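## Task

Three small valves sit on a plate fixed to the desk. Close the one with the red handwheel by turning it clockwise (viewed from above) until it will not turn further, leave the other two valves exactly as they were, then release it and move the hand away. The robot must not topple or finish leaning.

## Robot and tools

ROBOT. A Rainbow Robotics RB-Y1: a base on two drive wheels plus two rear casters, a torso whose lower part (the leg) folds at ankle, knee and hip, two 7-joint arms with parallel grippers, and a pan/tilt head. The base is 0.66 m long and 0.58 m wide, and its front edge lies 0.10 m ahead of the drive-wheel axle. It can drive straight or spin in place but never sideways. A bent leg may poke out past the front edge.

FRAMES. Base frame: origin on the floor between the drive wheels, x forward, y left, z up. The chest point (on the spine, 0.08 m under the shoulders), left_hand and right_hand are reported in it. A hand point is the midpoint between its finger pads; fingers point along the hand's -z and close along its x. Reported hand positions get less accurate far out. Odometry frame is the base frame at scene start; base_odometry counts wheel turns only (slip looks like travel), heading positive left, -3.142 to 3.142.

TOOLS.
execute_actions: "actions" is a list holding one action or none (none just reports state and images). "cameras" picks images: head_camera (896x504), left_wrist_camera and right_wrist_camera (644x364); omitted, null or ["all"] gives all, [] gives none. An action may contain:
- "base": exactly one relative move, measured from where the base last reported itself. {"translate_m": d} drives d metres straight, forward positive, -3 to 3. {"rotate_rad": d} spins d radians, counter-clockwise from above (left) positive, -3.2 to 3.2.
- "joints": a single object keyed by joint name, covering both arms, torso and head; each value is an absolute target, not an offset. Radians unless noted. torso_squat_rad 0 to 1.2 (bigger lowers the level chest); torso_shift_rad -0.3 to 0.6 (positive pushes hips forward); torso_pitch_rad -0.2 to 1.4 (positive leans forward); torso_yaw_rad -1.5 to 1.5 (positive left). Per arm, prefix left_ or right_: shoulder_pitch -2.356 to 2.356 (0 hanging, negative swings forward and up); shoulder_roll left 0 to 3.141 (positive raises outward), right -3.141 to 0 (negative raises outward); shoulder_yaw -2.094 to 2.094 (positive turns a bent forearm left, both arms); elbow -2.617 to 0.01 (0 straight, negative bends forward); forearm_roll -3.141 to 3.141 and hand_roll -2.705 to 2.705 (positive is counter-clockwise from above for a hanging arm, both arms); wrist_pitch -1.57 to 1.919 (negative tips the hand forward); gripper_m 0 to 0.1 metres of pad opening. head_pan_rad -0.523 to 0.523 (relative to chest, positive left); head_tilt_rad -0.35 to 1.57 (positive looks down). A joint counts as arrived within ±0.02 (grippers ±0.004).
- "speeds": caps for this action only: translate_m 0.05 to 0.4 m/s, rotate_rad 0.1 to 1.509 rad/s (defaults are the maxima; turning accelerates at 0.5 rad/s²). A base move needing over 8.667 s is refused.
- "min_time_s": 0.1 to 8, the shortest duration for each arm and head motion; slower motions are not stretched.
Default top speeds: arm joints 1 rad/s (forearm_roll, wrist_pitch, hand_roll 1.5), head 1.5, squat and pitch 0.3, shift 0.15, yaw 0.6, grippers 0.1 m/s. An action is cut off at 15 s. Unknown keys or out-of-range numbers make the whole call rejected with no motion. Joints or base left out of an action may keep chasing earlier targets without saying so.
wait: "seconds" 0 to 10; commands nothing, returns state and images.
zoom_image: "camera" and "region" [x0, y0, x1, y1] in pixels of that camera's latest full image, origin top-left, at most 504 by 504.
finished_scene: "scene" 1 or 2; irreversible, reports success and gives the next task.

TORSO LIMITS. Besides single ranges: squat + shift <= 1.52; squat - shift + pitch <= 1.57; shift + 0.5 pitch - 0.4 squat <= 0.7; shift + 0.3 pitch - 0.5 squat <= 0.39. Breaking one leaves the commanded torso joints short, marked off_target.

RESULTS. joint_positions, chest and hand positions, base_odometry, a "pictures" line naming images in order, changed camera calibrations, and Motor temperatures (a block per arm in joint_positions order). base_status and joint_status per motion: done (base: wheels turned the full amount, slip included); off_target (resting short, maybe still pushing); limit_stop_at_<name> (a built-in limit stopped it); contact_stop (torso or arm met strong resistance); time_out (exceeded 1.5x expected time plus 1 s, torso 2.5x, max 14 s); stopped_with_arm (torso halted because an arm hit something); limit_stop_at_own_body (guard stopped an arm or torso before touching the robot itself; move them apart). After contact_stop, time_out or stopped_with_arm, the whole group (torso four joints, or one arm's seven) freezes and forgets targets. "joint command not followed" plus a "cause:" line means an arm's targets were blocked by the self/other-arm check (grippers still act); named joints show not_followed and may be retried later. on_its_own shows uncommanded parts; "held at" is a target, not a position. After a stop, first back off the arm(s) in one action, then the torso. If both hands share one object and the torso stops instantly with nothing in the way, resend all arm joints at their current values, then the torso.

CAMERAS. Pinhole with small radial distortion; calibration given as K and a base-to-camera transform, with small errors that grow for wrist cameras on extended arms.

AVOID. Driving into furniture (the base keeps pushing, wheels spin); the leg pressing on the desk, which can shove the robot backward unreported; hard arm-on-arm contact including grippers (can end the run); torques reaching load limits (shoulders 65.1 N m, elbow 33.4, wrist joints 23.2), which freeze the robot 10 s; motors reaching 80 °C (warning from 65 °C), which brakes the arm; too much weight far forward, which tips the robot; forcing a valve past tight, and disturbing the other two valves. To grip, command an opening at least 0.005 m under the object's width; off_target is then expected. The robot holds its last command while you are thinking.

Each tool is called after ">>>" by a JSON object that holds its "api" and its "payload".

## Session

>>> {"api": "execute_actions", "payload": {"actions": []}}

Scene clock: 0.00 s.
Motor temperatures (°C, as the motors report them): left_arm=[29 30 34 31 32 35 34] | right_arm=[30 32 35 31 33 42 35]
base_odometry: x=+0.000 y=+0.000 heading=+0.000 (m, m, rad; odometry frame)
base_status: not commanded
joint_positions: torso_squat_rad=+0.350 torso_shift_rad=+0.000 torso_pitch_rad=+0.000 torso_yaw_rad=-0.001 left_shoulder_pitch_rad=+0.044 left_shoulder_roll_rad=+0.019 left_shoulder_yaw_rad=-0.011 left_elbow_rad=-0.222 left_forearm_roll_rad=+0.028 left_wrist_pitch_rad=-0.036 left_hand_roll_rad=+0.006 left_gripper_m=+0.101 right_shoulder_pitch_rad=-0.028 right_shoulder_roll_rad=-0.016 right_shoulder_yaw_rad=-0.052 right_elbow_rad=-0.146 right_forearm_roll_rad=-0.031 right_wrist_pitch_rad=-0.002 right_hand_roll_rad=-0.008 right_gripper_m=+0.100 head_pan_rad=-0.001 head_tilt_rad=+0.400
joint_status: not commanded
chest: x=-0.2280 y=-0.0010 z=+1.2474 quat_wxyz=(+1.000, +0.001, +0.000, +0.000) (m; base frame)
left_hand: x=-0.1434 y=+0.2347 z=+0.5682 quat_wxyz=(+0.994, +0.009, -0.108, +0.017) (m; base frame)
right_hand: x=-0.1369 y=-0.2351 z=+0.5676 quat_wxyz=(+0.995, -0.007, -0.087, -0.041) (m; base frame)
pictures: head_camera, left_wrist_camera, right_wrist_camera
Images, in order (width x height): head_camera 896x504, left_wrist_camera 644x364, right_wrist_camera 644x364.

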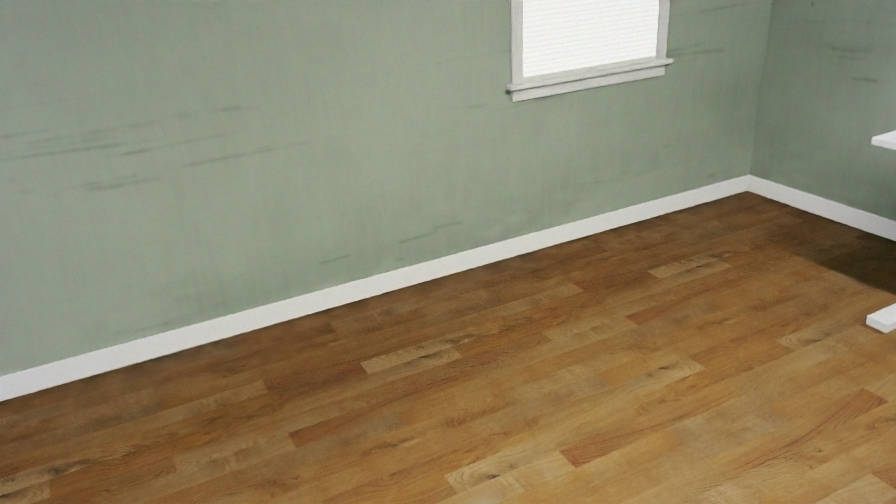

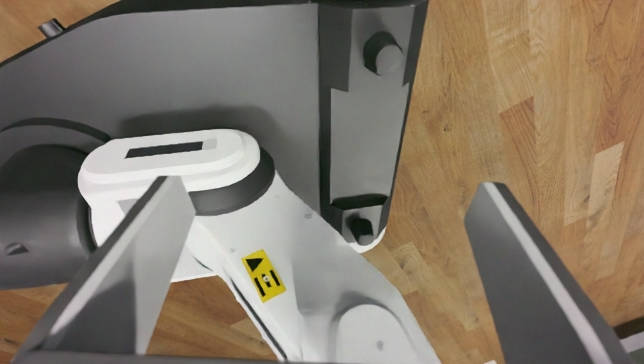

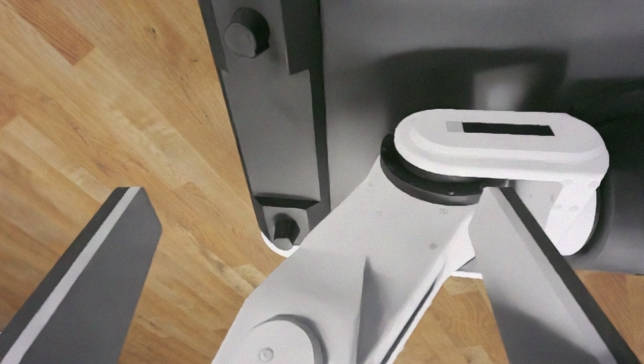

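>>> {"api": "execute_actions", "payload": {"actions": [{"base":{"rotate_rad":-0.9}}], "cameras": ["head_camera"]}}

Scene clock: 6.43 s.
Motor temperatures (°C, as the motors report them): left_arm=[29 30 34 31 32 35 34] | right_arm=[30 32 35 31 33 42 35]
base_odometry: x=+0.000 y=+0.000 heading=-0.899 (m, m, rad; odometry frame)
base_status: done
joint_positions: torso_squat_rad=+0.350 torso_shift_rad=+0.000 torso_pitch_rad=+0.000 torso_yaw_rad=-0.001 left_shoulder_pitch_rad=+0.044 left_shoulder_roll_rad=+0.019 left_shoulder_yaw_rad=-0.011 left_elbow_rad=-0.222 left_forearm_roll_rad=+0.028 left_wrist_pitch_rad=-0.036 left_hand_roll_rad=+0.006 left_gripper_m=+0.101 right_shoulder_pitch_rad=-0.028 right_shoulder_roll_rad=-0.016 right_shoulder_yaw_rad=-0.052 right_elbow_rad=-0.146 right_forearm_roll_rad=-0.031 right_wrist_pitch_rad=-0.002 right_hand_roll_rad=-0.008 right_gripper_m=+0.100 head_pan_rad=-0.001 head_tilt_rad=+0.400
joint_status: not commanded
chest: x=-0.2281 y=-0.0010 z=+1.2474 quat_wxyz=(+1.000, +0.001, +0.000, +0.000) (m; base frame)
left_hand: x=-0.1434 y=+0.2347 z=+0.5682 quat_wxyz=(+0.994, +0.009, -0.108, +0.017) (m; base frame)
right_hand: x=-0.1369 y=-0.2351 z=+0.5676 quat_wxyz=(+0.995, -0.007, -0.087, -0.041) (m; base frame)
pictures: head_camera
camera_calibration (this result's frames):
head_camera: T_world_to_cam=[[0.0111307, -0.998398, -0.0554682, 0.0764599], [-0.418446, 0.0457303, -0.90709, 1.29058], [0.908174, 0.033307, -0.417267, 0.738856], [0, 0, 0, 1]] pos_world=[-0.131821, -0.0072903, 1.48322]
Images, in order (width x height): head_camera 896x504.

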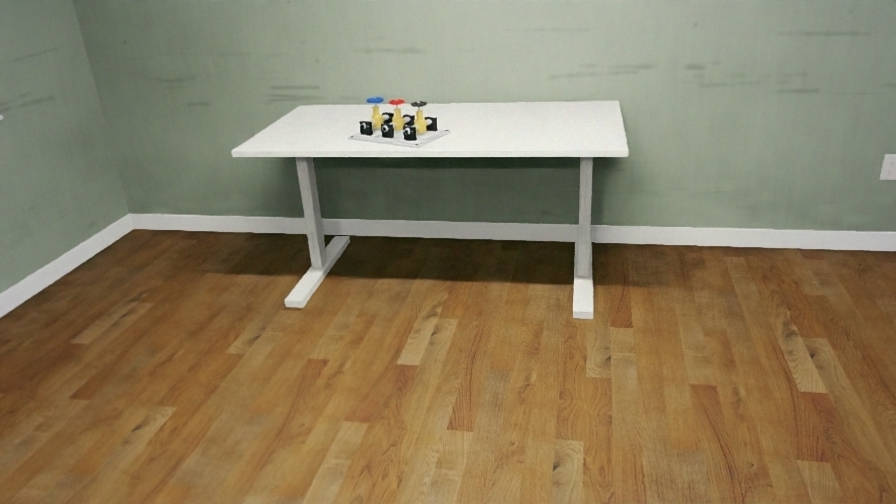

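>>> {"api": "execute_actions", "payload": {"actions": [{"base":{"translate_m":1.9},"joints":{"left_shoulder_pitch_rad":-0.9,"left_elbow_rad":-0.9,"left_wrist_pitch_rad":1.8,"head_tilt_rad":0.8}}], "cameras": ["head_camera","left_wrist_camera"]}}

Scene clock: 25.77 s.
Motor temperatures (°C, as the motors report them): left_arm=[29 30 34 31 32 35 34] | right_arm=[30 32 35 31 33 42 35]
base_odometry: x=+1.181 y=-1.488 heading=-0.900 (m, m, rad; odometry frame)
base_status: done
joint_positions: torso_squat_rad=+0.350 torso_shift_rad=+0.000 torso_pitch_rad=+0.000 torso_yaw_rad=-0.001 left_shoulder_pitch_rad=-0.900 left_shoulder_roll_rad=+0.019 left_shoulder_yaw_rad=-0.011 left_elbow_rad=-0.900 left_forearm_roll_rad=+0.028 left_wrist_pitch_rad=+1.800 left_hand_roll_rad=+0.006 left_gripper_m=+0.101 right_shoulder_pitch_rad=-0.028 right_shoulder_roll_rad=-0.016 right_shoulder_yaw_rad=-0.052 right_elbow_rad=-0.146 right_forearm_roll_rad=-0.031 right_wrist_pitch_rad=-0.002 right_hand_roll_rad=-0.008 right_gripper_m=+0.100 head_pan_rad=-0.001 head_tilt_rad=+0.800
joint_status: all done
chest: x=-0.2280 y=-0.0010 z=+1.2474 quat_wxyz=(+1.000, +0.001, +0.000, +0.000) (m; base frame)
left_hand: x=+0.2368 y=+0.1419 z=+0.9503 quat_wxyz=(+0.989, +0.062, +0.024, -0.131) (m; base frame)
right_hand: x=-0.1369 y=-0.2351 z=+0.5676 quat_wxyz=(+0.995, -0.007, -0.087, -0.041) (m; base frame)
pictures: head_camera, left_wrist_camera
camera_calibration (this result's frames):
head_camera: T_world_to_cam=[[-0.0111046, -0.998354, -0.0562593, 0.0729729], [-0.739075, 0.0460917, -0.672044, 0.884343], [0.673531, 0.0341171, -0.738371, 1.15528], [0, 0, 0, 1]] pos_world=[-0.123712, -0.00732297, 1.45145]
left_wrist_camera: T_world_to_cam=[[0.957709, -0.268101, -0.104475, -0.095426], [-0.15907, -0.795879, 0.584186, -0.37359], [-0.239771, -0.542861, -0.804867, 0.987154], [0, 0, 0, 1]] pos_world=[0.268654, 0.212972, 1.0028]
Images, in order (width x height): head_camera 896x504, left_wrist_camera 644x364.

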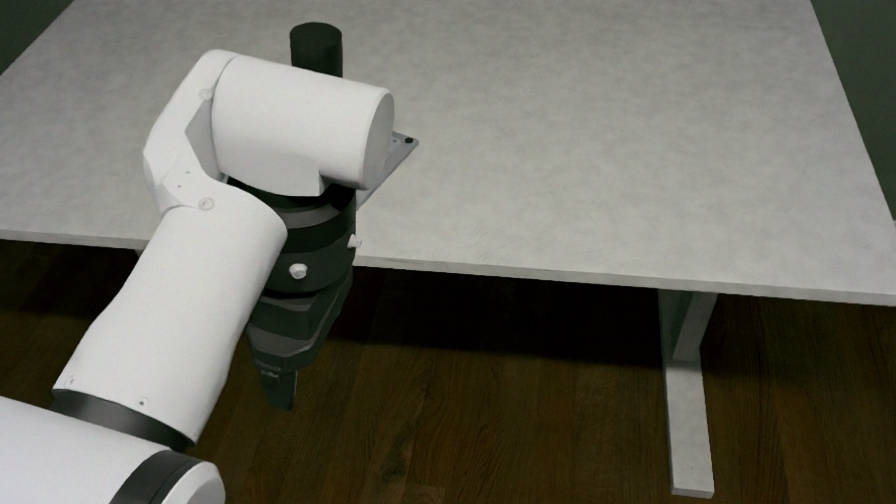

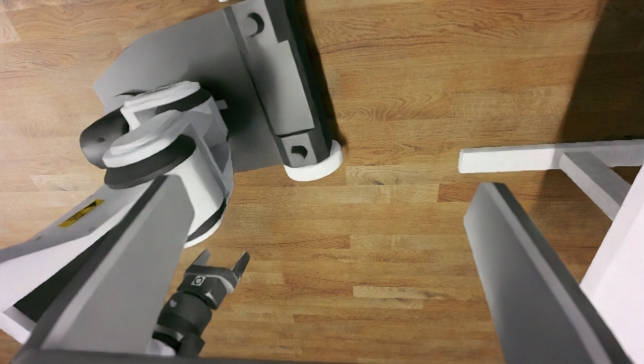

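>>> {"api": "execute_actions", "payload": {"actions": [{"base":{"translate_m":0.25},"joints":{"left_shoulder_roll_rad":0.6,"torso_squat_rad":0.1}}], "cameras": ["head_camera","left_wrist_camera"]}}

Scene clock: 32.30 s.
Motor temperatures (°C, as the motors report them): left_arm=[30 30 34 32 32 35 34] | right_arm=[30 32 35 31 33 42 35]
base_odometry: x=+1.337 y=-1.684 heading=-0.900 (m, m, rad; odometry frame)
base_status: done
joint_positions: torso_squat_rad=+0.100 torso_shift_rad=+0.000 torso_pitch_rad=+0.000 torso_yaw_rad=-0.001 left_shoulder_pitch_rad=-0.900 left_shoulder_roll_rad=+0.600 left_shoulder_yaw_rad=-0.011 left_elbow_rad=-0.900 left_forearm_roll_rad=+0.028 left_wrist_pitch_rad=+1.800 left_hand_roll_rad=+0.006 left_gripper_m=+0.101 right_shoulder_pitch_rad=-0.028 right_shoulder_roll_rad=-0.016 right_shoulder_yaw_rad=-0.052 right_elbow_rad=-0.146 right_forearm_roll_rad=-0.031 right_wrist_pitch_rad=-0.002 right_hand_roll_rad=-0.008 right_gripper_m=+0.100 head_pan_rad=-0.001 head_tilt_rad=+0.800
joint_status: all done
chest: x=-0.2280 y=-0.0011 z=+1.2864 quat_wxyz=(+1.000, +0.001, +0.000, +0.000) (m; base frame)
left_hand: x=+0.2506 y=+0.4695 z=+1.0973 quat_wxyz=(+0.966, +0.241, -0.017, +0.092) (m; base frame)
right_hand: x=-0.1368 y=-0.2351 z=+0.6066 quat_wxyz=(+0.995, -0.007, -0.087, -0.041) (m; base frame)
pictures: head_camera, left_wrist_camera
camera_calibration (this result's frames):
head_camera: T_world_to_cam=[[-0.0110489, -0.998356, -0.056234, 0.0751184], [-0.739116, 0.0460315, -0.672003, 0.910499], [0.673488, 0.0341386, -0.73841, 1.18411], [0, 0, 0, 1]] pos_world=[-0.123692, -0.00734067, 1.49044]
left_wrist_camera: T_world_to_cam=[[0.98446, 0.172328, 0.0337963, -0.370645], [0.157891, -0.952821, 0.259234, 0.154262], [0.0768751, -0.249869, -0.965223, 1.24571], [0, 0, 0, 1]] pos_world=[0.244764, 0.522121, 1.17493]
Images, in order (width x height): head_camera 896x504, left_wrist_camera 644x364.

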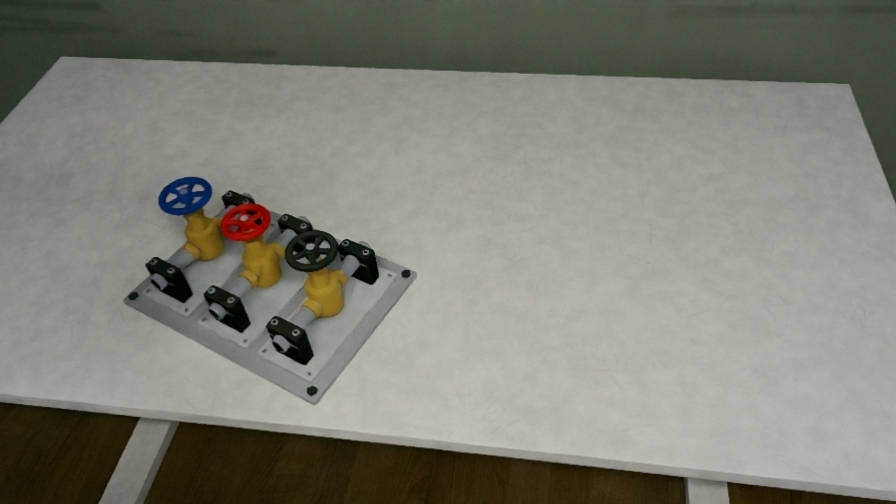

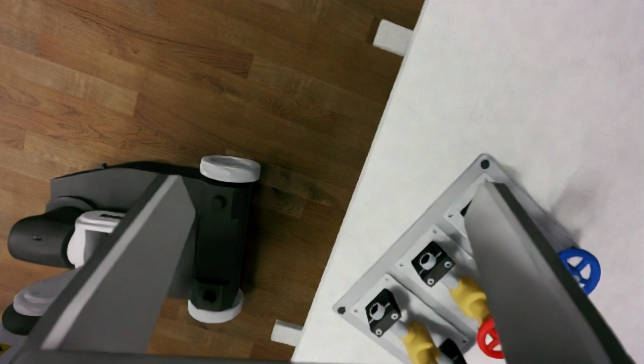

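>>> {"api": "execute_actions", "payload": {"actions": [{"base":{"translate_m":0.2},"joints":{"left_shoulder_roll_rad":0.0,"torso_yaw_rad":0.25,"torso_shift_rad":0.15,"left_shoulder_pitch_rad":-1.2,"left_elbow_rad":-0.5,"left_wrist_pitch_rad":1.7,"head_tilt_rad":1.0}}], "cameras": ["head_camera","left_wrist_camera"]}}

Scene clock: 48.23 s.
Motor temperatures (°C, as the motors report them): left_arm=[30 31 34 32 32 35 34] | right_arm=[30 32 35 31 33 42 35]
base_odometry: x=+1.461 y=-1.841 heading=-0.901 (m, m, rad; odometry frame)
base_status: done
joint_positions: torso_squat_rad=+0.100 torso_shift_rad=+0.150 torso_pitch_rad=+0.001 torso_yaw_rad=+0.250 left_shoulder_pitch_rad=-1.200 left_shoulder_roll_rad=+0.000 left_shoulder_yaw_rad=-0.011 left_elbow_rad=-0.500 left_forearm_roll_rad=+0.028 left_wrist_pitch_rad=+1.700 left_hand_roll_rad=+0.006 left_gripper_m=+0.101 right_shoulder_pitch_rad=-0.023 right_shoulder_roll_rad=-0.014 right_shoulder_yaw_rad=-0.052 right_elbow_rad=-0.143 right_forearm_roll_rad=-0.031 right_wrist_pitch_rad=+0.000 right_hand_roll_rad=-0.008 right_gripper_m=+0.100 head_pan_rad=-0.001 head_tilt_rad=+1.000
joint_status: all done
chest: x=-0.1238 y=-0.0011 z=+1.2786 quat_wxyz=(+0.992, +0.001, +0.000, +0.125) (m; base frame)
left_hand: x=+0.3220 y=+0.2373 z=+1.0185 quat_wxyz=(+0.994, +0.097, +0.042, -0.037) (m; base frame)
right_hand: x=+0.0170 y=-0.2056 z=+0.5981 quat_wxyz=(+0.993, +0.004, -0.083, +0.083) (m; base frame)
pictures: head_camera, left_wrist_camera
camera_calibration (this result's frames):
head_camera: T_world_to_cam=[[0.226496, -0.972539, -0.0535404, 0.101402], [-0.842523, -0.168042, -0.511778, 0.73494], [0.488727, 0.161025, -0.857448, 1.26498], [0, 0, 0, 1]] pos_world=[-0.0219942, 0.0184245, 1.46621]
left_wrist_camera: T_world_to_cam=[[0.988289, -0.0750542, -0.13286, -0.171055], [0.00531974, -0.853201, 0.521555, -0.2995], [-0.152501, -0.516154, -0.84281, 1.11854], [0, 0, 0, 1]] pos_world=[0.341224, 0.308969, 1.0762]
Images, in order (width x height): head_camera 896x504, left_wrist_camera 644x364.

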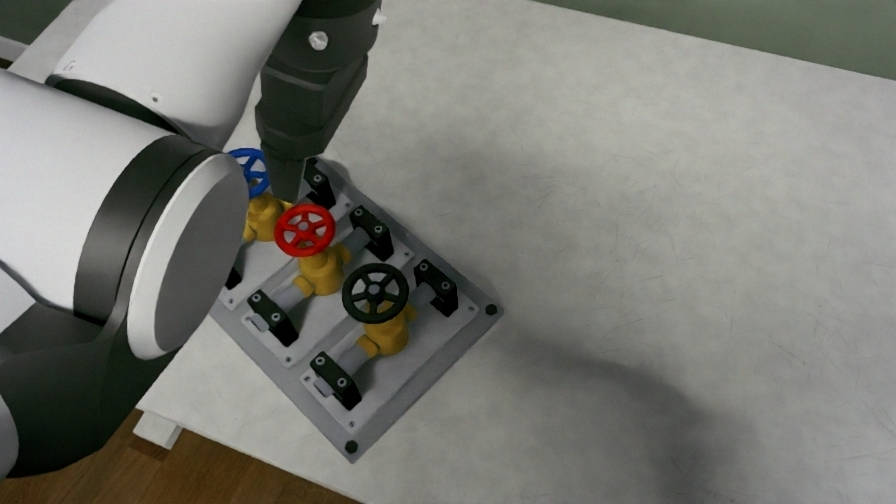

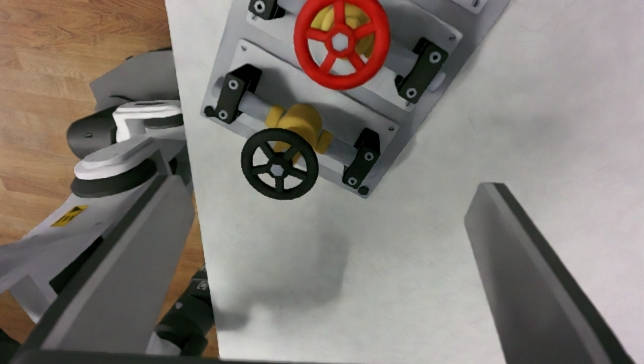

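>>> {"api": "execute_actions", "payload": {"actions": [{"base":{"translate_m":0.04},"joints":{"torso_yaw_rad":0.44,"left_shoulder_pitch_rad":-1.03,"left_forearm_roll_rad":0.2,"left_wrist_pitch_rad":1.45,"left_hand_roll_rad":2.6}}], "cameras": ["head_camera","left_wrist_camera"]}}

Scene clock: 75.23 s.
Motor temperatures (°C, as the motors report them): left_arm=[31 31 34 32 32 35 34] | right_arm=[32 32 35 34 33 45 35]
TORQUE FAULT: right_elbow_rad reached its load limit. The robot stopped for 10 seconds, dropped its targets and accepts commands again. The stop added 9.0 s to the call and to motion_time.
base_odometry: x=+1.469 y=-1.851 heading=-0.902 (m, m, rad; odometry frame)
base_status: translate_m torque_fault (by the wheels' count: +0.014 of +0.040)
joint_positions: torso_squat_rad=+0.100 torso_shift_rad=+0.149 torso_pitch_rad=+0.000 torso_yaw_rad=+0.257 left_shoulder_pitch_rad=-1.181 left_shoulder_roll_rad=+0.000 left_shoulder_yaw_rad=-0.011 left_elbow_rad=-0.500 left_forearm_roll_rad=+0.047 left_wrist_pitch_rad=+1.672 left_hand_roll_rad=+0.164 left_gripper_m=+0.101 right_shoulder_pitch_rad=-0.008 right_shoulder_roll_rad=-0.009 right_shoulder_yaw_rad=-0.052 right_elbow_rad=-0.133 right_forearm_roll_rad=-0.031 right_wrist_pitch_rad=+0.002 right_hand_roll_rad=-0.008 right_gripper_m=+0.100 head_pan_rad=-0.001 head_tilt_rad=+1.000
joint_status: torso_yaw_rad contact_stop (moved +0.007 of +0.190); left_shoulder_pitch_rad torque_fault (moved +0.019 of +0.170); left_forearm_roll_rad torque_fault (moved +0.019 of +0.172); left_wrist_pitch_rad torque_fault (moved -0.028 of -0.250); left_hand_roll_rad torque_fault (moved +0.159 of +2.594)
on_its_own: torso_yaw_rad is held at +0.257, not at your +0.440, since a contact_stop; left_shoulder_pitch_rad is held at -1.181, not at your -1.030, since a torque_fault; left_forearm_roll_rad is held at +0.047, not at your +0.200, since a torque_fault; left_wrist_pitch_rad is held at +1.672, not at your +1.450, since a torque_fault; left_hand_roll_rad is held at +0.165, not at your +2.600, since a torque_fault
chest: x=-0.1247 y=-0.0010 z=+1.2787 quat_wxyz=(+0.992, +0.001, +0.000, +0.128) (m; base frame)
left_hand: x=+0.3196 y=+0.2375 z=+1.0088 quat_wxyz=(+0.995, +0.086, +0.031, +0.046) (m; base frame)
right_hand: x=+0.0016 y=-0.2052 z=+0.5967 quat_wxyz=(+0.994, +0.005, -0.070, +0.084) (m; base frame)
pictures: head_camera, left_wrist_camera
camera_calibration (this result's frames):
head_camera: T_world_to_cam=[[0.233257, -0.970953, -0.0533057, 0.102251], [-0.841116, -0.17395, -0.512119, 0.734863], [0.487971, 0.164291, -0.857259, 1.26516], [0, 0, 0, 1]] pos_world=[-0.0231075, 0.0192546, 1.46636]
left_wrist_camera: T_world_to_cam=[[0.991766, 0.0859079, -0.0949777, -0.24751], [0.123677, -0.834988, 0.536189, -0.35113], [-0.0332424, -0.54352, -0.838738, 1.07433], [0, 0, 0, 1]] pos_world=[0.324612, 0.311992, 1.06584]
Images, in order (width x height): head_camera 896x504, left_wrist_camera 644x364.

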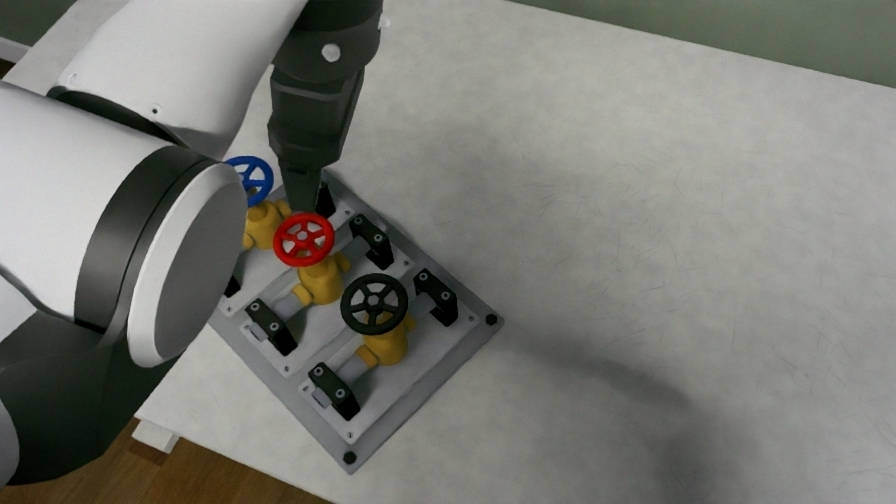

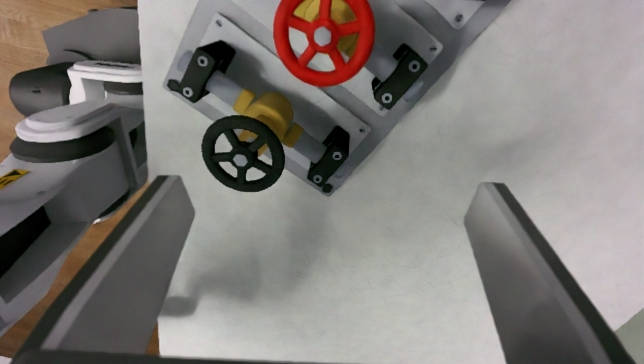

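Right arm hit the desk. Swing it back.

>>> {"api": "execute_actions", "payload": {"actions": [{"joints":{"right_shoulder_pitch_rad":0.6,"right_elbow_rad":-0.1}}], "cameras": []}}

>>> {"api": "execute_actions", "payload": {"actions": [{"joints":{"torso_yaw_rad":0.44,"torso_shift_rad":0.19,"left_shoulder_pitch_rad":-1.03,"left_forearm_roll_rad":0.2,"left_wrist_pitch_rad":1.45,"left_hand_roll_rad":2.6}}], "cameras": ["head_camera","left_wrist_camera"]}}

Scene clock: 82.63 s.
Motor temperatures (°C, as the motors report them): left_arm=[31 30 34 33 32 35 34] | right_arm=[33 32 35 35 33 46 35]
base_odometry: x=+1.469 y=-1.851 heading=-0.902 (m, m, rad; odometry frame)
base_status: not commanded
joint_positions: torso_squat_rad=+0.100 torso_shift_rad=+0.149 torso_pitch_rad=+0.000 torso_yaw_rad=+0.257 left_shoulder_pitch_rad=-1.181 left_shoulder_roll_rad=+0.000 left_shoulder_yaw_rad=-0.011 left_elbow_rad=-0.500 left_forearm_roll_rad=+0.047 left_wrist_pitch_rad=+1.672 left_hand_roll_rad=+0.164 left_gripper_m=+0.101 right_shoulder_pitch_rad=+0.600 right_shoulder_roll_rad=-0.012 right_shoulder_yaw_rad=-0.052 right_elbow_rad=-0.100 right_forearm_roll_rad=-0.031 right_wrist_pitch_rad=+0.000 right_hand_roll_rad=-0.008 right_gripper_m=+0.100 head_pan_rad=-0.001 head_tilt_rad=+1.000
joint_status: all done
on_its_own: torso_yaw_rad is held at +0.257, not at your +0.440, since a contact_stop; left_shoulder_pitch_rad is held at -1.181, not at your -1.030, since a torque_fault; left_forearm_roll_rad is held at +0.047, not at your +0.200, since a torque_fault; left_wrist_pitch_rad is held at +1.672, not at your +1.450, since a torque_fault; left_hand_roll_rad is held at +0.165, not at your +2.600, since a torque_fault
chest: x=-0.1244 y=-0.0010 z=+1.2787 quat_wxyz=(+0.992, +0.001, +0.000, +0.128) (m; base frame)
left_hand: x=+0.3198 y=+0.2377 z=+1.0087 quat_wxyz=(+0.995, +0.086, +0.031, +0.047) (m; base frame)
right_hand: x=-0.4294 y=-0.2855 z=+0.6880 quat_wxyz=(+0.973, -0.053, +0.225, -0.018) (m; base frame)
pictures: none
No camera images: the call's "cameras" was empty. Leave "cameras" out to get every camera's image.

Scene clock: 84.83 s.
Motor temperatures (°C, as the motors report them): left_arm=[31 30 34 33 32 35 34] | right_arm=[33 32 35 35 33 45 35]
base_odometry: x=+1.469 y=-1.851 heading=-0.902 (m, m, rad; odometry frame)
base_status: not commanded
joint_positions: torso_squat_rad=+0.100 torso_shift_rad=+0.190 torso_pitch_rad=+0.000 torso_yaw_rad=+0.440 left_shoulder_pitch_rad=-1.030 left_shoulder_roll_rad=+0.000 left_shoulder_yaw_rad=-0.011 left_elbow_rad=-0.500 left_forearm_roll_rad=+0.200 left_wrist_pitch_rad=+1.450 left_hand_roll_rad=+2.600 left_gripper_m=+0.101 right_shoulder_pitch_rad=+0.600 right_shoulder_roll_rad=-0.013 right_shoulder_yaw_rad=-0.052 right_elbow_rad=-0.100 right_forearm_roll_rad=-0.031 right_wrist_pitch_rad=+0.000 right_hand_roll_rad=-0.008 right_gripper_m=+0.100 head_pan_rad=-0.001 head_tilt_rad=+1.000
joint_status: all done
chest: x=-0.0963 y=-0.0011 z=+1.2739 quat_wxyz=(+0.976, +0.001, +0.000, +0.218) (m; base frame)
left_hand: x=+0.2970 y=+0.2883 z=+0.9309 quat_wxyz=(+0.192, -0.008, +0.014, +0.981) (m; base frame)
right_hand: x=-0.3441 y=-0.3363 z=+0.6830 quat_wxyz=(+0.970, -0.073, +0.219, +0.072) (m; base frame)
pictures: head_camera, left_wrist_camera
camera_calibration (this result's frames):
head_camera: T_world_to_cam=[[0.406398, -0.912139, -0.053316, 0.112117], [-0.795244, -0.324376, -0.512217, 0.760601], [0.449919, 0.250563, -0.857199, 1.24354], [0, 0, 0, 1]] pos_world=[-0.000192398, 0.0374017, 1.46153]
left_wrist_camera: T_world_to_cam=[[-0.918141, 0.391698, -0.0599197, 0.209604], [0.258691, 0.707051, 0.658147, -0.86238], [0.300161, 0.588771, -0.750501, 0.528309], [0, 0, 0, 1]] pos_world=[0.256958, 0.216592, 0.976629]
Images, in order (width x height): head_camera 896x504, left_wrist_camera 644x364.

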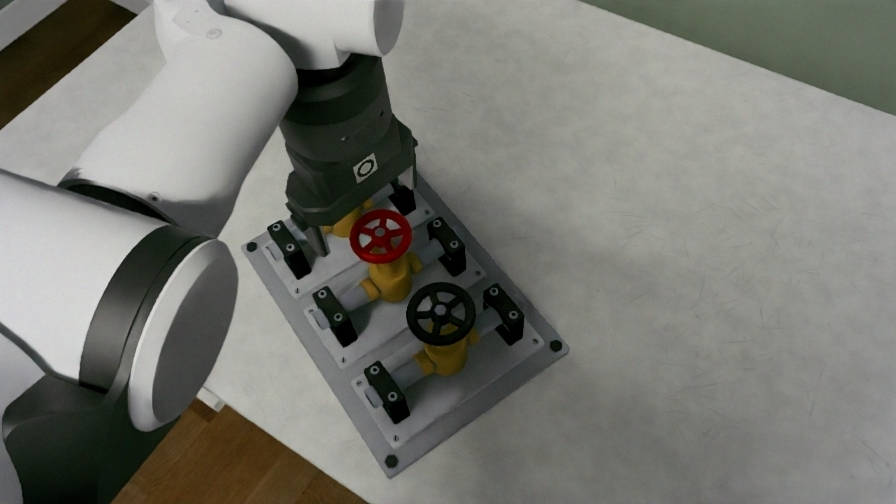

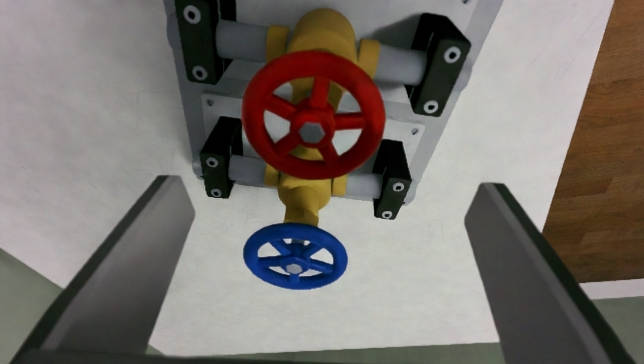

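>>> {"api": "execute_actions", "payload": {"actions": [{"joints":{"torso_yaw_rad":0.42,"torso_squat_rad":0.43}}], "cameras": ["head_camera","left_wrist_camera"]}}

Scene clock: 96.00 s.
Motor temperatures (°C, as the motors report them): left_arm=[31 30 34 33 32 35 34] | right_arm=[32 32 35 34 33 44 35]
base_odometry: x=+1.469 y=-1.851 heading=-0.902 (m, m, rad; odometry frame)
base_status: not commanded
joint_positions: torso_squat_rad=+0.430 torso_shift_rad=+0.190 torso_pitch_rad=+0.000 torso_yaw_rad=+0.420 left_shoulder_pitch_rad=-1.030 left_shoulder_roll_rad=+0.000 left_shoulder_yaw_rad=-0.011 left_elbow_rad=-0.500 left_forearm_roll_rad=+0.200 left_wrist_pitch_rad=+1.450 left_hand_roll_rad=+2.600 left_gripper_m=+0.101 right_shoulder_pitch_rad=+0.600 right_shoulder_roll_rad=-0.013 right_shoulder_yaw_rad=-0.052 right_elbow_rad=-0.100 right_forearm_roll_rad=-0.031 right_wrist_pitch_rad=+0.000 right_hand_roll_rad=-0.008 right_gripper_m=+0.100 head_pan_rad=-0.001 head_tilt_rad=+1.000
joint_status: all done
chest: x=-0.1079 y=-0.0010 z=+1.2147 quat_wxyz=(+0.978, +0.001, +0.000, +0.208) (m; base frame)
left_hand: x=+0.2913 y=+0.2804 z=+0.8719 quat_wxyz=(+0.201, -0.008, +0.014, +0.979) (m; base frame)
right_hand: x=-0.3621 y=-0.3312 z=+0.6238 quat_wxyz=(+0.971, -0.071, +0.220, +0.062) (m; base frame)
pictures: head_camera, left_wrist_camera
camera_calibration (this result's frames):
head_camera: T_world_to_cam=[[0.388087, -0.920086, -0.0531991, 0.111579], [-0.80143, -0.308409, -0.512439, 0.720776], [0.455081, 0.241506, -0.857074, 1.19841], [0, 0, 0, 1]] pos_world=[-0.0110261, 0.035532, 1.40242]
left_wrist_camera: T_world_to_cam=[[-0.910109, 0.409974, -0.0601863, 0.196659], [0.272587, 0.70175, 0.658212, -0.819099], [0.312086, 0.582639, -0.750423, 0.488533], [0, 0, 0, 1]] pos_world=[0.249793, 0.20954, 0.917583]
Images, in order (width x height): head_camera 896x504, left_wrist_camera 644x364.

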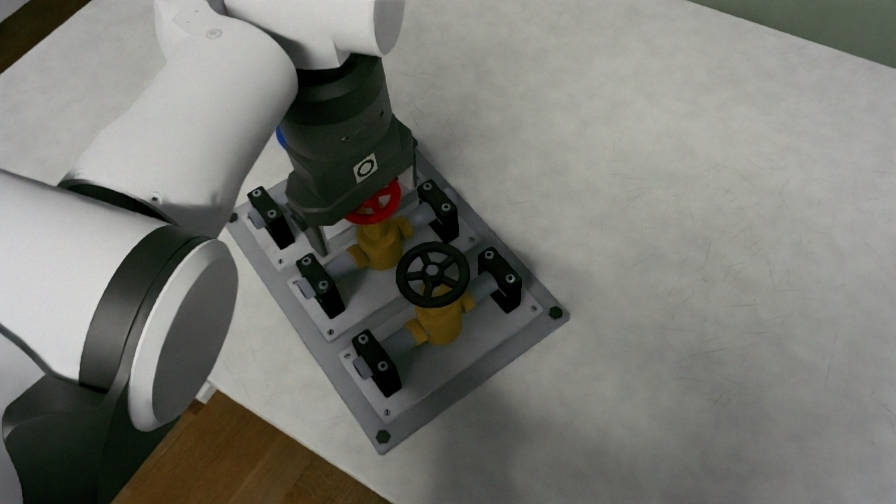

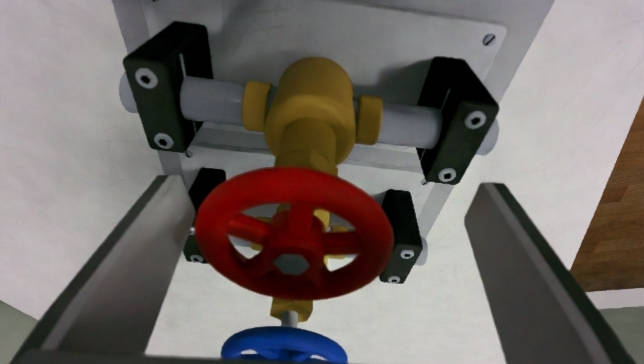

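>>> {"api": "execute_actions", "payload": {"actions": [{"base":{"translate_m":0.01}}], "cameras": []}}

>>> {"api": "execute_actions", "payload": {"actions": [{"joints":{"left_gripper_m":0.04}}], "cameras": []}}

>>> {"api": "execute_actions", "payload": {"actions": [{"joints":{"left_hand_roll_rad":1.5},"min_time_s":1.5}], "cameras": ["head_camera","left_wrist_camera"]}}

Scene clock: 105.07 s.
Motor temperatures (°C, as the motors report them): left_arm=[31 30 34 33 32 35 34] | right_arm=[32 32 35 33 33 44 35]
base_odometry: x=+1.475 y=-1.859 heading=-0.902 (m, m, rad; odometry frame)
base_status: done
joint_positions: torso_squat_rad=+0.430 torso_shift_rad=+0.190 torso_pitch_rad=+0.000 torso_yaw_rad=+0.420 left_shoulder_pitch_rad=-1.030 left_shoulder_roll_rad=+0.000 left_shoulder_yaw_rad=-0.011 left_elbow_rad=-0.500 left_forearm_roll_rad=+0.200 left_wrist_pitch_rad=+1.450 left_hand_roll_rad=+2.600 left_gripper_m=+0.101 right_shoulder_pitch_rad=+0.600 right_shoulder_roll_rad=-0.013 right_shoulder_yaw_rad=-0.052 right_elbow_rad=-0.100 right_forearm_roll_rad=-0.031 right_wrist_pitch_rad=+0.000 right_hand_roll_rad=-0.008 right_gripper_m=+0.100 head_pan_rad=-0.001 head_tilt_rad=+1.000
joint_status: not commanded
chest: x=-0.1078 y=-0.0010 z=+1.2148 quat_wxyz=(+0.978, +0.001, +0.000, +0.208) (m; base frame)
left_hand: x=+0.2913 y=+0.2804 z=+0.8718 quat_wxyz=(+0.201, -0.007, +0.014, +0.979) (m; base frame)
right_hand: x=-0.3621 y=-0.3312 z=+0.6238 quat_wxyz=(+0.971, -0.071, +0.220, +0.062) (m; base frame)
pictures: none
No camera images: the call's "cameras" was empty. Leave "cameras" out to get every camera's image.

Scene clock: 106.17 s.
Motor temperatures (°C, as the motors report them): left_arm=[31 30 34 33 32 35 34] | right_arm=[32 32 35 33 33 44 35]
base_odometry: x=+1.475 y=-1.859 heading=-0.902 (m, m, rad; odometry frame)
base_status: not commanded
joint_positions: torso_squat_rad=+0.430 torso_shift_rad=+0.190 torso_pitch_rad=+0.000 torso_yaw_rad=+0.420 left_shoulder_pitch_rad=-1.030 left_shoulder_roll_rad=+0.000 left_shoulder_yaw_rad=-0.011 left_elbow_rad=-0.500 left_forearm_roll_rad=+0.200 left_wrist_pitch_rad=+1.449 left_hand_roll_rad=+2.600 left_gripper_m=+0.063 right_shoulder_pitch_rad=+0.600 right_shoulder_roll_rad=-0.013 right_shoulder_yaw_rad=-0.052 right_elbow_rad=-0.100 right_forearm_roll_rad=-0.031 right_wrist_pitch_rad=+0.000 right_hand_roll_rad=-0.008 right_gripper_m=+0.100 head_pan_rad=-0.001 head_tilt_rad=+1.000
joint_status: left_gripper_m off_target (ended at +0.063, target +0.040)
chest: x=-0.1077 y=-0.0010 z=+1.2147 quat_wxyz=(+0.978, +0.001, +0.000, +0.208) (m; base frame)
left_hand: x=+0.2917 y=+0.2802 z=+0.8719 quat_wxyz=(+0.202, -0.008, +0.014, +0.979) (m; base frame)
right_hand: x=-0.3621 y=-0.3312 z=+0.6238 quat_wxyz=(+0.971, -0.071, +0.220, +0.062) (m; base frame)
pictures: none
No camera images: the call's "cameras" was empty. Leave "cameras" out to get every camera's image.

Scene clock: 107.97 s.
Motor temperatures (°C, as the motors report them): left_arm=[31 30 34 33 32 35 34] | right_arm=[32 32 35 33 33 44 35]
base_odometry: x=+1.475 y=-1.859 heading=-0.902 (m, m, rad; odometry frame)
base_status: not commanded
joint_positions: torso_squat_rad=+0.430 torso_shift_rad=+0.190 torso_pitch_rad=+0.000 torso_yaw_rad=+0.420 left_shoulder_pitch_rad=-1.030 left_shoulder_roll_rad=+0.001 left_shoulder_yaw_rad=-0.011 left_elbow_rad=-0.500 left_forearm_roll_rad=+0.200 left_wrist_pitch_rad=+1.450 left_hand_roll_rad=+1.500 left_gripper_m=+0.063 right_shoulder_pitch_rad=+0.600 right_shoulder_roll_rad=-0.013 right_shoulder_yaw_rad=-0.052 right_elbow_rad=-0.100 right_forearm_roll_rad=-0.031 right_wrist_pitch_rad=+0.000 right_hand_roll_rad=-0.008 right_gripper_m=+0.100 head_pan_rad=-0.001 head_tilt_rad=+1.000
joint_status: all done
chest: x=-0.1077 y=-0.0010 z=+1.2147 quat_wxyz=(+0.978, +0.001, +0.000, +0.208) (m; base frame)
left_hand: x=+0.2914 y=+0.2810 z=+0.8719 quat_wxyz=(+0.683, -0.014, +0.008, +0.730) (m; base frame)
right_hand: x=-0.3620 y=-0.3312 z=+0.6238 quat_wxyz=(+0.971, -0.071, +0.220, +0.062) (m; base frame)
pictures: head_camera, left_wrist_camera
camera_calibration (this result's frames):
head_camera: T_world_to_cam=[[0.388049, -0.920096, -0.0533022, 0.111635], [-0.801576, -0.30839, -0.512222, 0.720632], [0.454856, 0.241493, -0.857197, 1.19846], [0, 0, 0, 1]] pos_world=[-0.0108056, 0.0355306, 1.40239]
left_wrist_camera: T_world_to_cam=[[-0.046791, 0.996467, -0.0697471, -0.211498], [0.727301, 0.0818474, 0.68142, -0.798048], [0.684721, -0.0188428, -0.728561, 0.529525], [0, 0, 0, 1]] pos_world=[0.207948, 0.286047, 0.914846]
Images, in order (width x height): head_camera 896x504, left_wrist_camera 644x364.

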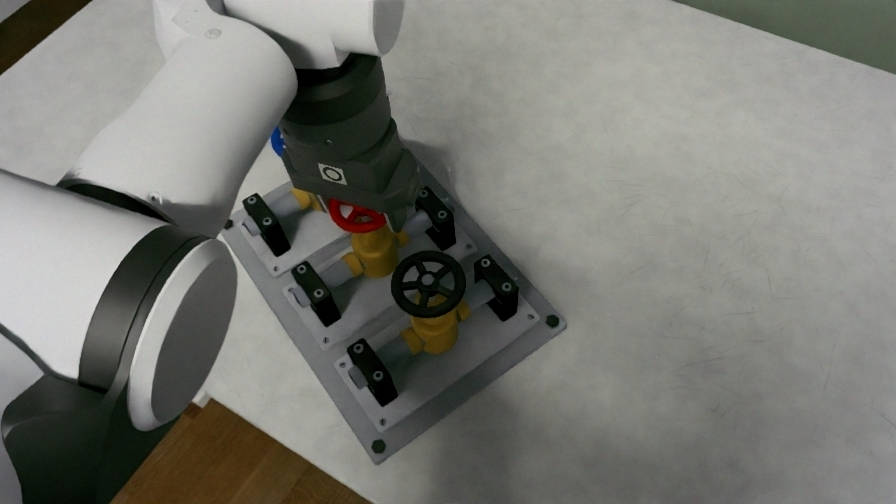

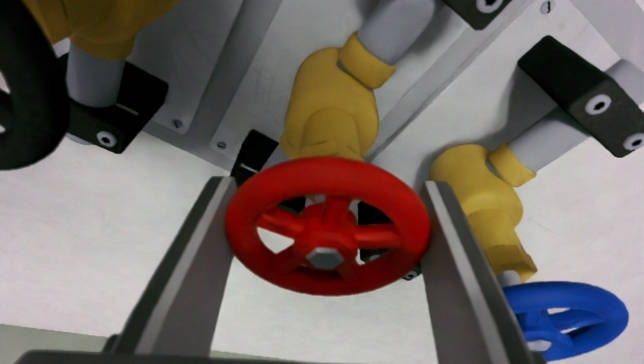

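Looks passable; continue slowly.

>>> {"api": "execute_actions", "payload": {"actions": [{"joints":{"left_hand_roll_rad":-0.55},"min_time_s":3}], "cameras": ["head_camera","left_wrist_camera"]}}

Scene clock: 116.03 s.
Motor temperatures (°C, as the motors report them): left_arm=[31 30 34 33 33 35 34] | right_arm=[32 32 35 33 33 43 35]
base_odometry: x=+1.476 y=-1.859 heading=-0.902 (m, m, rad; odometry frame)
base_status: not commanded
joint_positions: torso_squat_rad=+0.430 torso_shift_rad=+0.190 torso_pitch_rad=+0.000 torso_yaw_rad=+0.420 left_shoulder_pitch_rad=-1.032 left_shoulder_roll_rad=+0.002 left_shoulder_yaw_rad=-0.011 left_elbow_rad=-0.501 left_forearm_roll_rad=+0.200 left_wrist_pitch_rad=+1.449 left_hand_roll_rad=-0.549 left_gripper_m=+0.064 right_shoulder_pitch_rad=+0.600 right_shoulder_roll_rad=-0.013 right_shoulder_yaw_rad=-0.052 right_elbow_rad=-0.100 right_forearm_roll_rad=-0.031 right_wrist_pitch_rad=+0.000 right_hand_roll_rad=-0.008 right_gripper_m=+0.100 head_pan_rad=-0.001 head_tilt_rad=+1.000
joint_status: all done
chest: x=-0.1076 y=-0.0009 z=+1.2147 quat_wxyz=(+0.978, +0.001, +0.000, +0.208) (m; base frame)
left_hand: x=+0.2925 y=+0.2816 z=+0.8728 quat_wxyz=(+0.979, -0.013, -0.009, -0.205) (m; base frame)
right_hand: x=-0.3620 y=-0.3311 z=+0.6239 quat_wxyz=(+0.971, -0.071, +0.220, +0.062) (m; base frame)
pictures: head_camera, left_wrist_camera
camera_calibration (this result's frames):
head_camera: T_world_to_cam=[[0.388043, -0.920102, -0.0532359, 0.111618], [-0.801636, -0.308452, -0.512092, 0.720577], [0.454756, 0.241389, -0.85728, 1.19847], [0, 0, 0, 1]] pos_world=[-0.0106843, 0.0356648, 1.40237]
left_wrist_camera: T_world_to_cam=[[0.907942, -0.418788, -0.0160786, -0.139559], [-0.291912, -0.659468, 0.69274, -0.302523], [-0.300715, -0.624274, -0.721008, 0.981574], [0, 0, 0, 1]] pos_world=[0.333575, 0.354821, 0.915048]
Images, in order (width x height): head_camera 896x504, left_wrist_camera 644x364.

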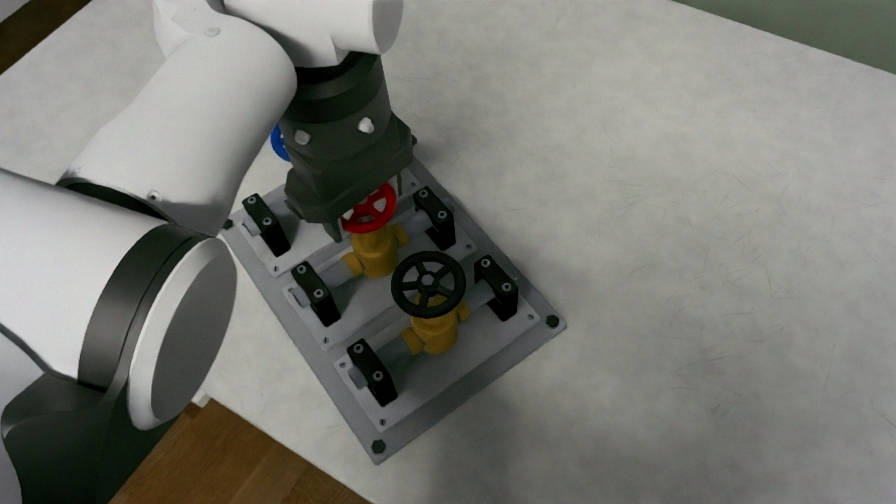

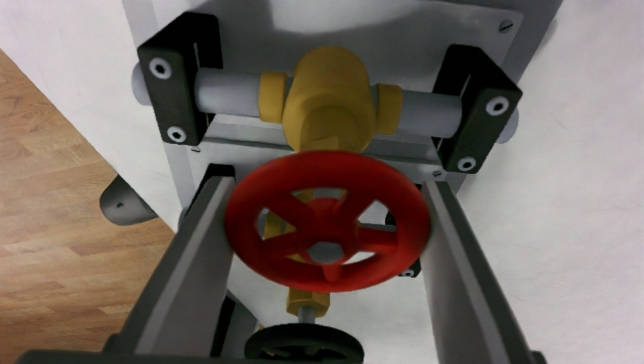

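>>> {"api": "execute_actions", "payload": {"actions": [{"joints":{"left_hand_roll_rad":-1.2,"left_gripper_m":0.0},"min_time_s":1.5}], "cameras": ["left_wrist_camera"]}}

>>> {"api": "execute_actions", "payload": {"actions": [{"joints":{"left_hand_roll_rad":-2.7},"min_time_s":2.5}], "cameras": ["left_wrist_camera"]}}

Scene clock: 123.90 s.
Motor temperatures (°C, as the motors report them): left_arm=[31 30 34 33 33 35 35] | right_arm=[32 32 35 33 33 43 35]
base_odometry: x=+1.476 y=-1.859 heading=-0.902 (m, m, rad; odometry frame)
base_status: not commanded
joint_positions: torso_squat_rad=+0.430 torso_shift_rad=+0.190 torso_pitch_rad=+0.000 torso_yaw_rad=+0.420 left_shoulder_pitch_rad=-1.031 left_shoulder_roll_rad=+0.001 left_shoulder_yaw_rad=-0.011 left_elbow_rad=-0.501 left_forearm_roll_rad=+0.200 left_wrist_pitch_rad=+1.450 left_hand_roll_rad=-1.199 left_gripper_m=+0.063 right_shoulder_pitch_rad=+0.600 right_shoulder_roll_rad=-0.013 right_shoulder_yaw_rad=-0.052 right_elbow_rad=-0.100 right_forearm_roll_rad=-0.031 right_wrist_pitch_rad=+0.000 right_hand_roll_rad=-0.008 right_gripper_m=+0.100 head_pan_rad=-0.001 head_tilt_rad=+1.000
joint_status: left_gripper_m off_target (ended at +0.063, target +0.000); the others done
chest: x=-0.1077 y=-0.0009 z=+1.2147 quat_wxyz=(+0.978, +0.001, +0.000, +0.208) (m; base frame)
left_hand: x=+0.2917 y=+0.2806 z=+0.8721 quat_wxyz=(+0.862, -0.011, -0.012, -0.507) (m; base frame)
right_hand: x=-0.3621 y=-0.3312 z=+0.6239 quat_wxyz=(+0.971, -0.071, +0.220, +0.062) (m; base frame)
pictures: left_wrist_camera
camera_calibration (this result's frames):
left_wrist_camera: T_world_to_cam=[[0.469326, -0.88299, -0.00783107, 0.111797], [-0.643554, -0.348106, 0.68166, -0.278112], [-0.604625, -0.314881, -0.731627, 0.991327], [0, 0, 0, 1]] pos_world=[0.367932, 0.314053, 0.915734]
Images, in order (width x height): left_wrist_camera 644x364.

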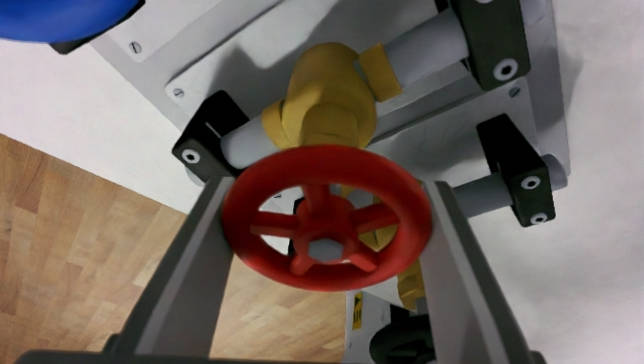

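Scene clock: 126.70 s.
Motor temperatures (°C, as the motors report them): left_arm=[31 30 34 33 33 35 35] | right_arm=[32 32 35 32 33 43 35]
base_odometry: x=+1.475 y=-1.859 heading=-0.902 (m, m, rad; odometry frame)
base_status: not commanded
joint_positions: torso_squat_rad=+0.430 torso_shift_rad=+0.190 torso_pitch_rad=+0.000 torso_yaw_rad=+0.420 left_shoulder_pitch_rad=-1.030 left_shoulder_roll_rad=+0.004 left_shoulder_yaw_rad=-0.011 left_elbow_rad=-0.500 left_forearm_roll_rad=+0.199 left_wrist_pitch_rad=+1.450 left_hand_roll_rad=-2.699 left_gripper_m=+0.064 right_shoulder_pitch_rad=+0.600 right_shoulder_roll_rad=-0.013 right_shoulder_yaw_rad=-0.052 right_elbow_rad=-0.100 right_forearm_roll_rad=-0.031 right_wrist_pitch_rad=+0.000 right_hand_roll_rad=-0.008 right_gripper_m=+0.100 head_pan_rad=-0.001 head_tilt_rad=+1.000
joint_status: all done
chest: x=-0.1078 y=-0.0009 z=+1.2147 quat_wxyz=(+0.978, +0.001, +0.000, +0.209) (m; base frame)
left_hand: x=+0.2909 y=+0.2831 z=+0.8718 quat_wxyz=(+0.287, +0.000, -0.015, -0.958) (m; base frame)
right_hand: x=-0.3620 y=-0.3312 z=+0.6239 quat_wxyz=(+0.971, -0.071, +0.220, +0.062) (m; base frame)
pictures: left_wrist_camera
camera_calibration (this result's frames):
left_wrist_camera: T_world_to_cam=[[-0.844917, -0.533942, -0.031963, 0.418884], [-0.420819, 0.626644, 0.655918, -0.595816], [-0.330193, 0.567647, -0.754155, 0.681412], [0, 0, 0, 1]] pos_world=[0.328189, 0.210224, 0.918085]
Images, in order (width x height): left_wrist_camera 644x364.

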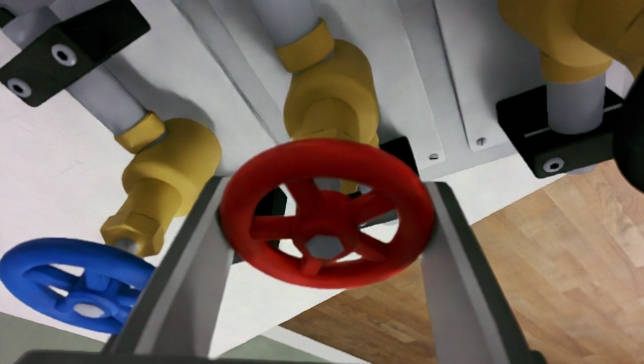

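>>> {"api": "execute_actions", "payload": {"actions": [{"joints":{"left_gripper_m":0.074}}], "cameras": []}}

>>> {"api": "execute_actions", "payload": {"actions": [{"joints":{"torso_squat_rad":0.1,"left_shoulder_pitch_rad":-1.13,"left_wrist_pitch_rad":1.55}}], "cameras": []}}

>>> {"api": "execute_actions", "payload": {"actions": [{"base":{"translate_m":-0.4}}], "cameras": []}}

>>> {"api": "finished_scene", "payload": {"scene": 1}}

Scene clock: 139.90 s.
Motor temperatures (°C, as the motors report them): left_arm=[32 31 34 33 33 35 35] | right_arm=[32 32 35 32 33 43 35]
base_odometry: x=+1.475 y=-1.859 heading=-0.902 (m, m, rad; odometry frame)
base_status: not commanded
joint_positions: torso_squat_rad=+0.430 torso_shift_rad=+0.190 torso_pitch_rad=+0.000 torso_yaw_rad=+0.420 left_shoulder_pitch_rad=-1.030 left_shoulder_roll_rad=+0.001 left_shoulder_yaw_rad=-0.011 left_elbow_rad=-0.500 left_forearm_roll_rad=+0.200 left_wrist_pitch_rad=+1.450 left_hand_roll_rad=-2.700 left_gripper_m=+0.074 right_shoulder_pitch_rad=+0.600 right_shoulder_roll_rad=-0.013 right_shoulder_yaw_rad=-0.052 right_elbow_rad=-0.100 right_forearm_roll_rad=-0.031 right_wrist_pitch_rad=+0.000 right_hand_roll_rad=-0.008 right_gripper_m=+0.100 head_pan_rad=-0.001 head_tilt_rad=+1.000
joint_status: all done
chest: x=-0.1078 y=-0.0010 z=+1.2147 quat_wxyz=(+0.978, +0.001, +0.000, +0.208) (m; base frame)
left_hand: x=+0.2911 y=+0.2806 z=+0.8717 quat_wxyz=(+0.285, +0.000, -0.016, -0.958) (m; base frame)
right_hand: x=-0.3621 y=-0.3312 z=+0.6238 quat_wxyz=(+0.971, -0.071, +0.220, +0.062) (m; base frame)
pictures: none
No camera images: the call's "cameras" was empty. Leave "cameras" out to get every camera's image.

Scene clock: 141.77 s.
Motor temperatures (°C, as the motors report them): left_arm=[32 31 34 33 33 35 35] | right_arm=[32 32 35 32 33 43 35]
base_odometry: x=+1.475 y=-1.859 heading=-0.902 (m, m, rad; odometry frame)
base_status: not commanded
joint_positions: torso_squat_rad=+0.100 torso_shift_rad=+0.190 torso_pitch_rad=+0.000 torso_yaw_rad=+0.420 left_shoulder_pitch_rad=-1.130 left_shoulder_roll_rad=+0.001 left_shoulder_yaw_rad=-0.011 left_elbow_rad=-0.500 left_forearm_roll_rad=+0.200 left_wrist_pitch_rad=+1.550 left_hand_roll_rad=-2.700 left_gripper_m=+0.074 right_shoulder_pitch_rad=+0.600 right_shoulder_roll_rad=-0.013 right_shoulder_yaw_rad=-0.052 right_elbow_rad=-0.100 right_forearm_roll_rad=-0.031 right_wrist_pitch_rad=+0.000 right_hand_roll_rad=-0.008 right_gripper_m=+0.100 head_pan_rad=-0.001 head_tilt_rad=+1.000
joint_status: all done
chest: x=-0.0964 y=-0.0010 z=+1.2739 quat_wxyz=(+0.978, +0.001, +0.000, +0.208) (m; base frame)
left_hand: x=+0.3168 y=+0.2760 z=+0.9764 quat_wxyz=(+0.268, -0.003, -0.001, -0.964) (m; base frame)
right_hand: x=-0.3507 y=-0.3312 z=+0.6830 quat_wxyz=(+0.971, -0.071, +0.220, +0.062) (m; base frame)
pictures: none
No camera images: the call's "cameras" was empty. Leave "cameras" out to get every camera's image.

Scene clock: 144.47 s.
Motor temperatures (°C, as the motors report them): left_arm=[32 31 34 33 33 35 35] | right_arm=[32 32 35 32 33 43 35]
base_odometry: x=+1.227 y=-1.545 heading=-0.903 (m, m, rad; odometry frame)
base_status: done
joint_positions: torso_squat_rad=+0.100 torso_shift_rad=+0.190 torso_pitch_rad=+0.000 torso_yaw_rad=+0.420 left_shoulder_pitch_rad=-1.130 left_shoulder_roll_rad=+0.001 left_shoulder_yaw_rad=-0.011 left_elbow_rad=-0.500 left_forearm_roll_rad=+0.200 left_wrist_pitch_rad=+1.550 left_hand_roll_rad=-2.700 left_gripper_m=+0.074 right_shoulder_pitch_rad=+0.600 right_shoulder_roll_rad=-0.013 right_shoulder_yaw_rad=-0.052 right_elbow_rad=-0.100 right_forearm_roll_rad=-0.031 right_wrist_pitch_rad=+0.000 right_hand_roll_rad=-0.008 right_gripper_m=+0.100 head_pan_rad=-0.001 head_tilt_rad=+1.000
joint_status: not commanded
chest: x=-0.0964 y=-0.0010 z=+1.2739 quat_wxyz=(+0.978, +0.001, +0.000, +0.208) (m; base frame)
left_hand: x=+0.3168 y=+0.2760 z=+0.9765 quat_wxyz=(+0.268, -0.003, -0.001, -0.964) (m; base frame)
right_hand: x=-0.3508 y=-0.3313 z=+0.6830 quat_wxyz=(+0.971, -0.071, +0.220, +0.062) (m; base frame)
pictures: none
No camera images: the call's "cameras" was empty. Leave "cameras" out to get every camera's image.

The scene is finished: the task was done.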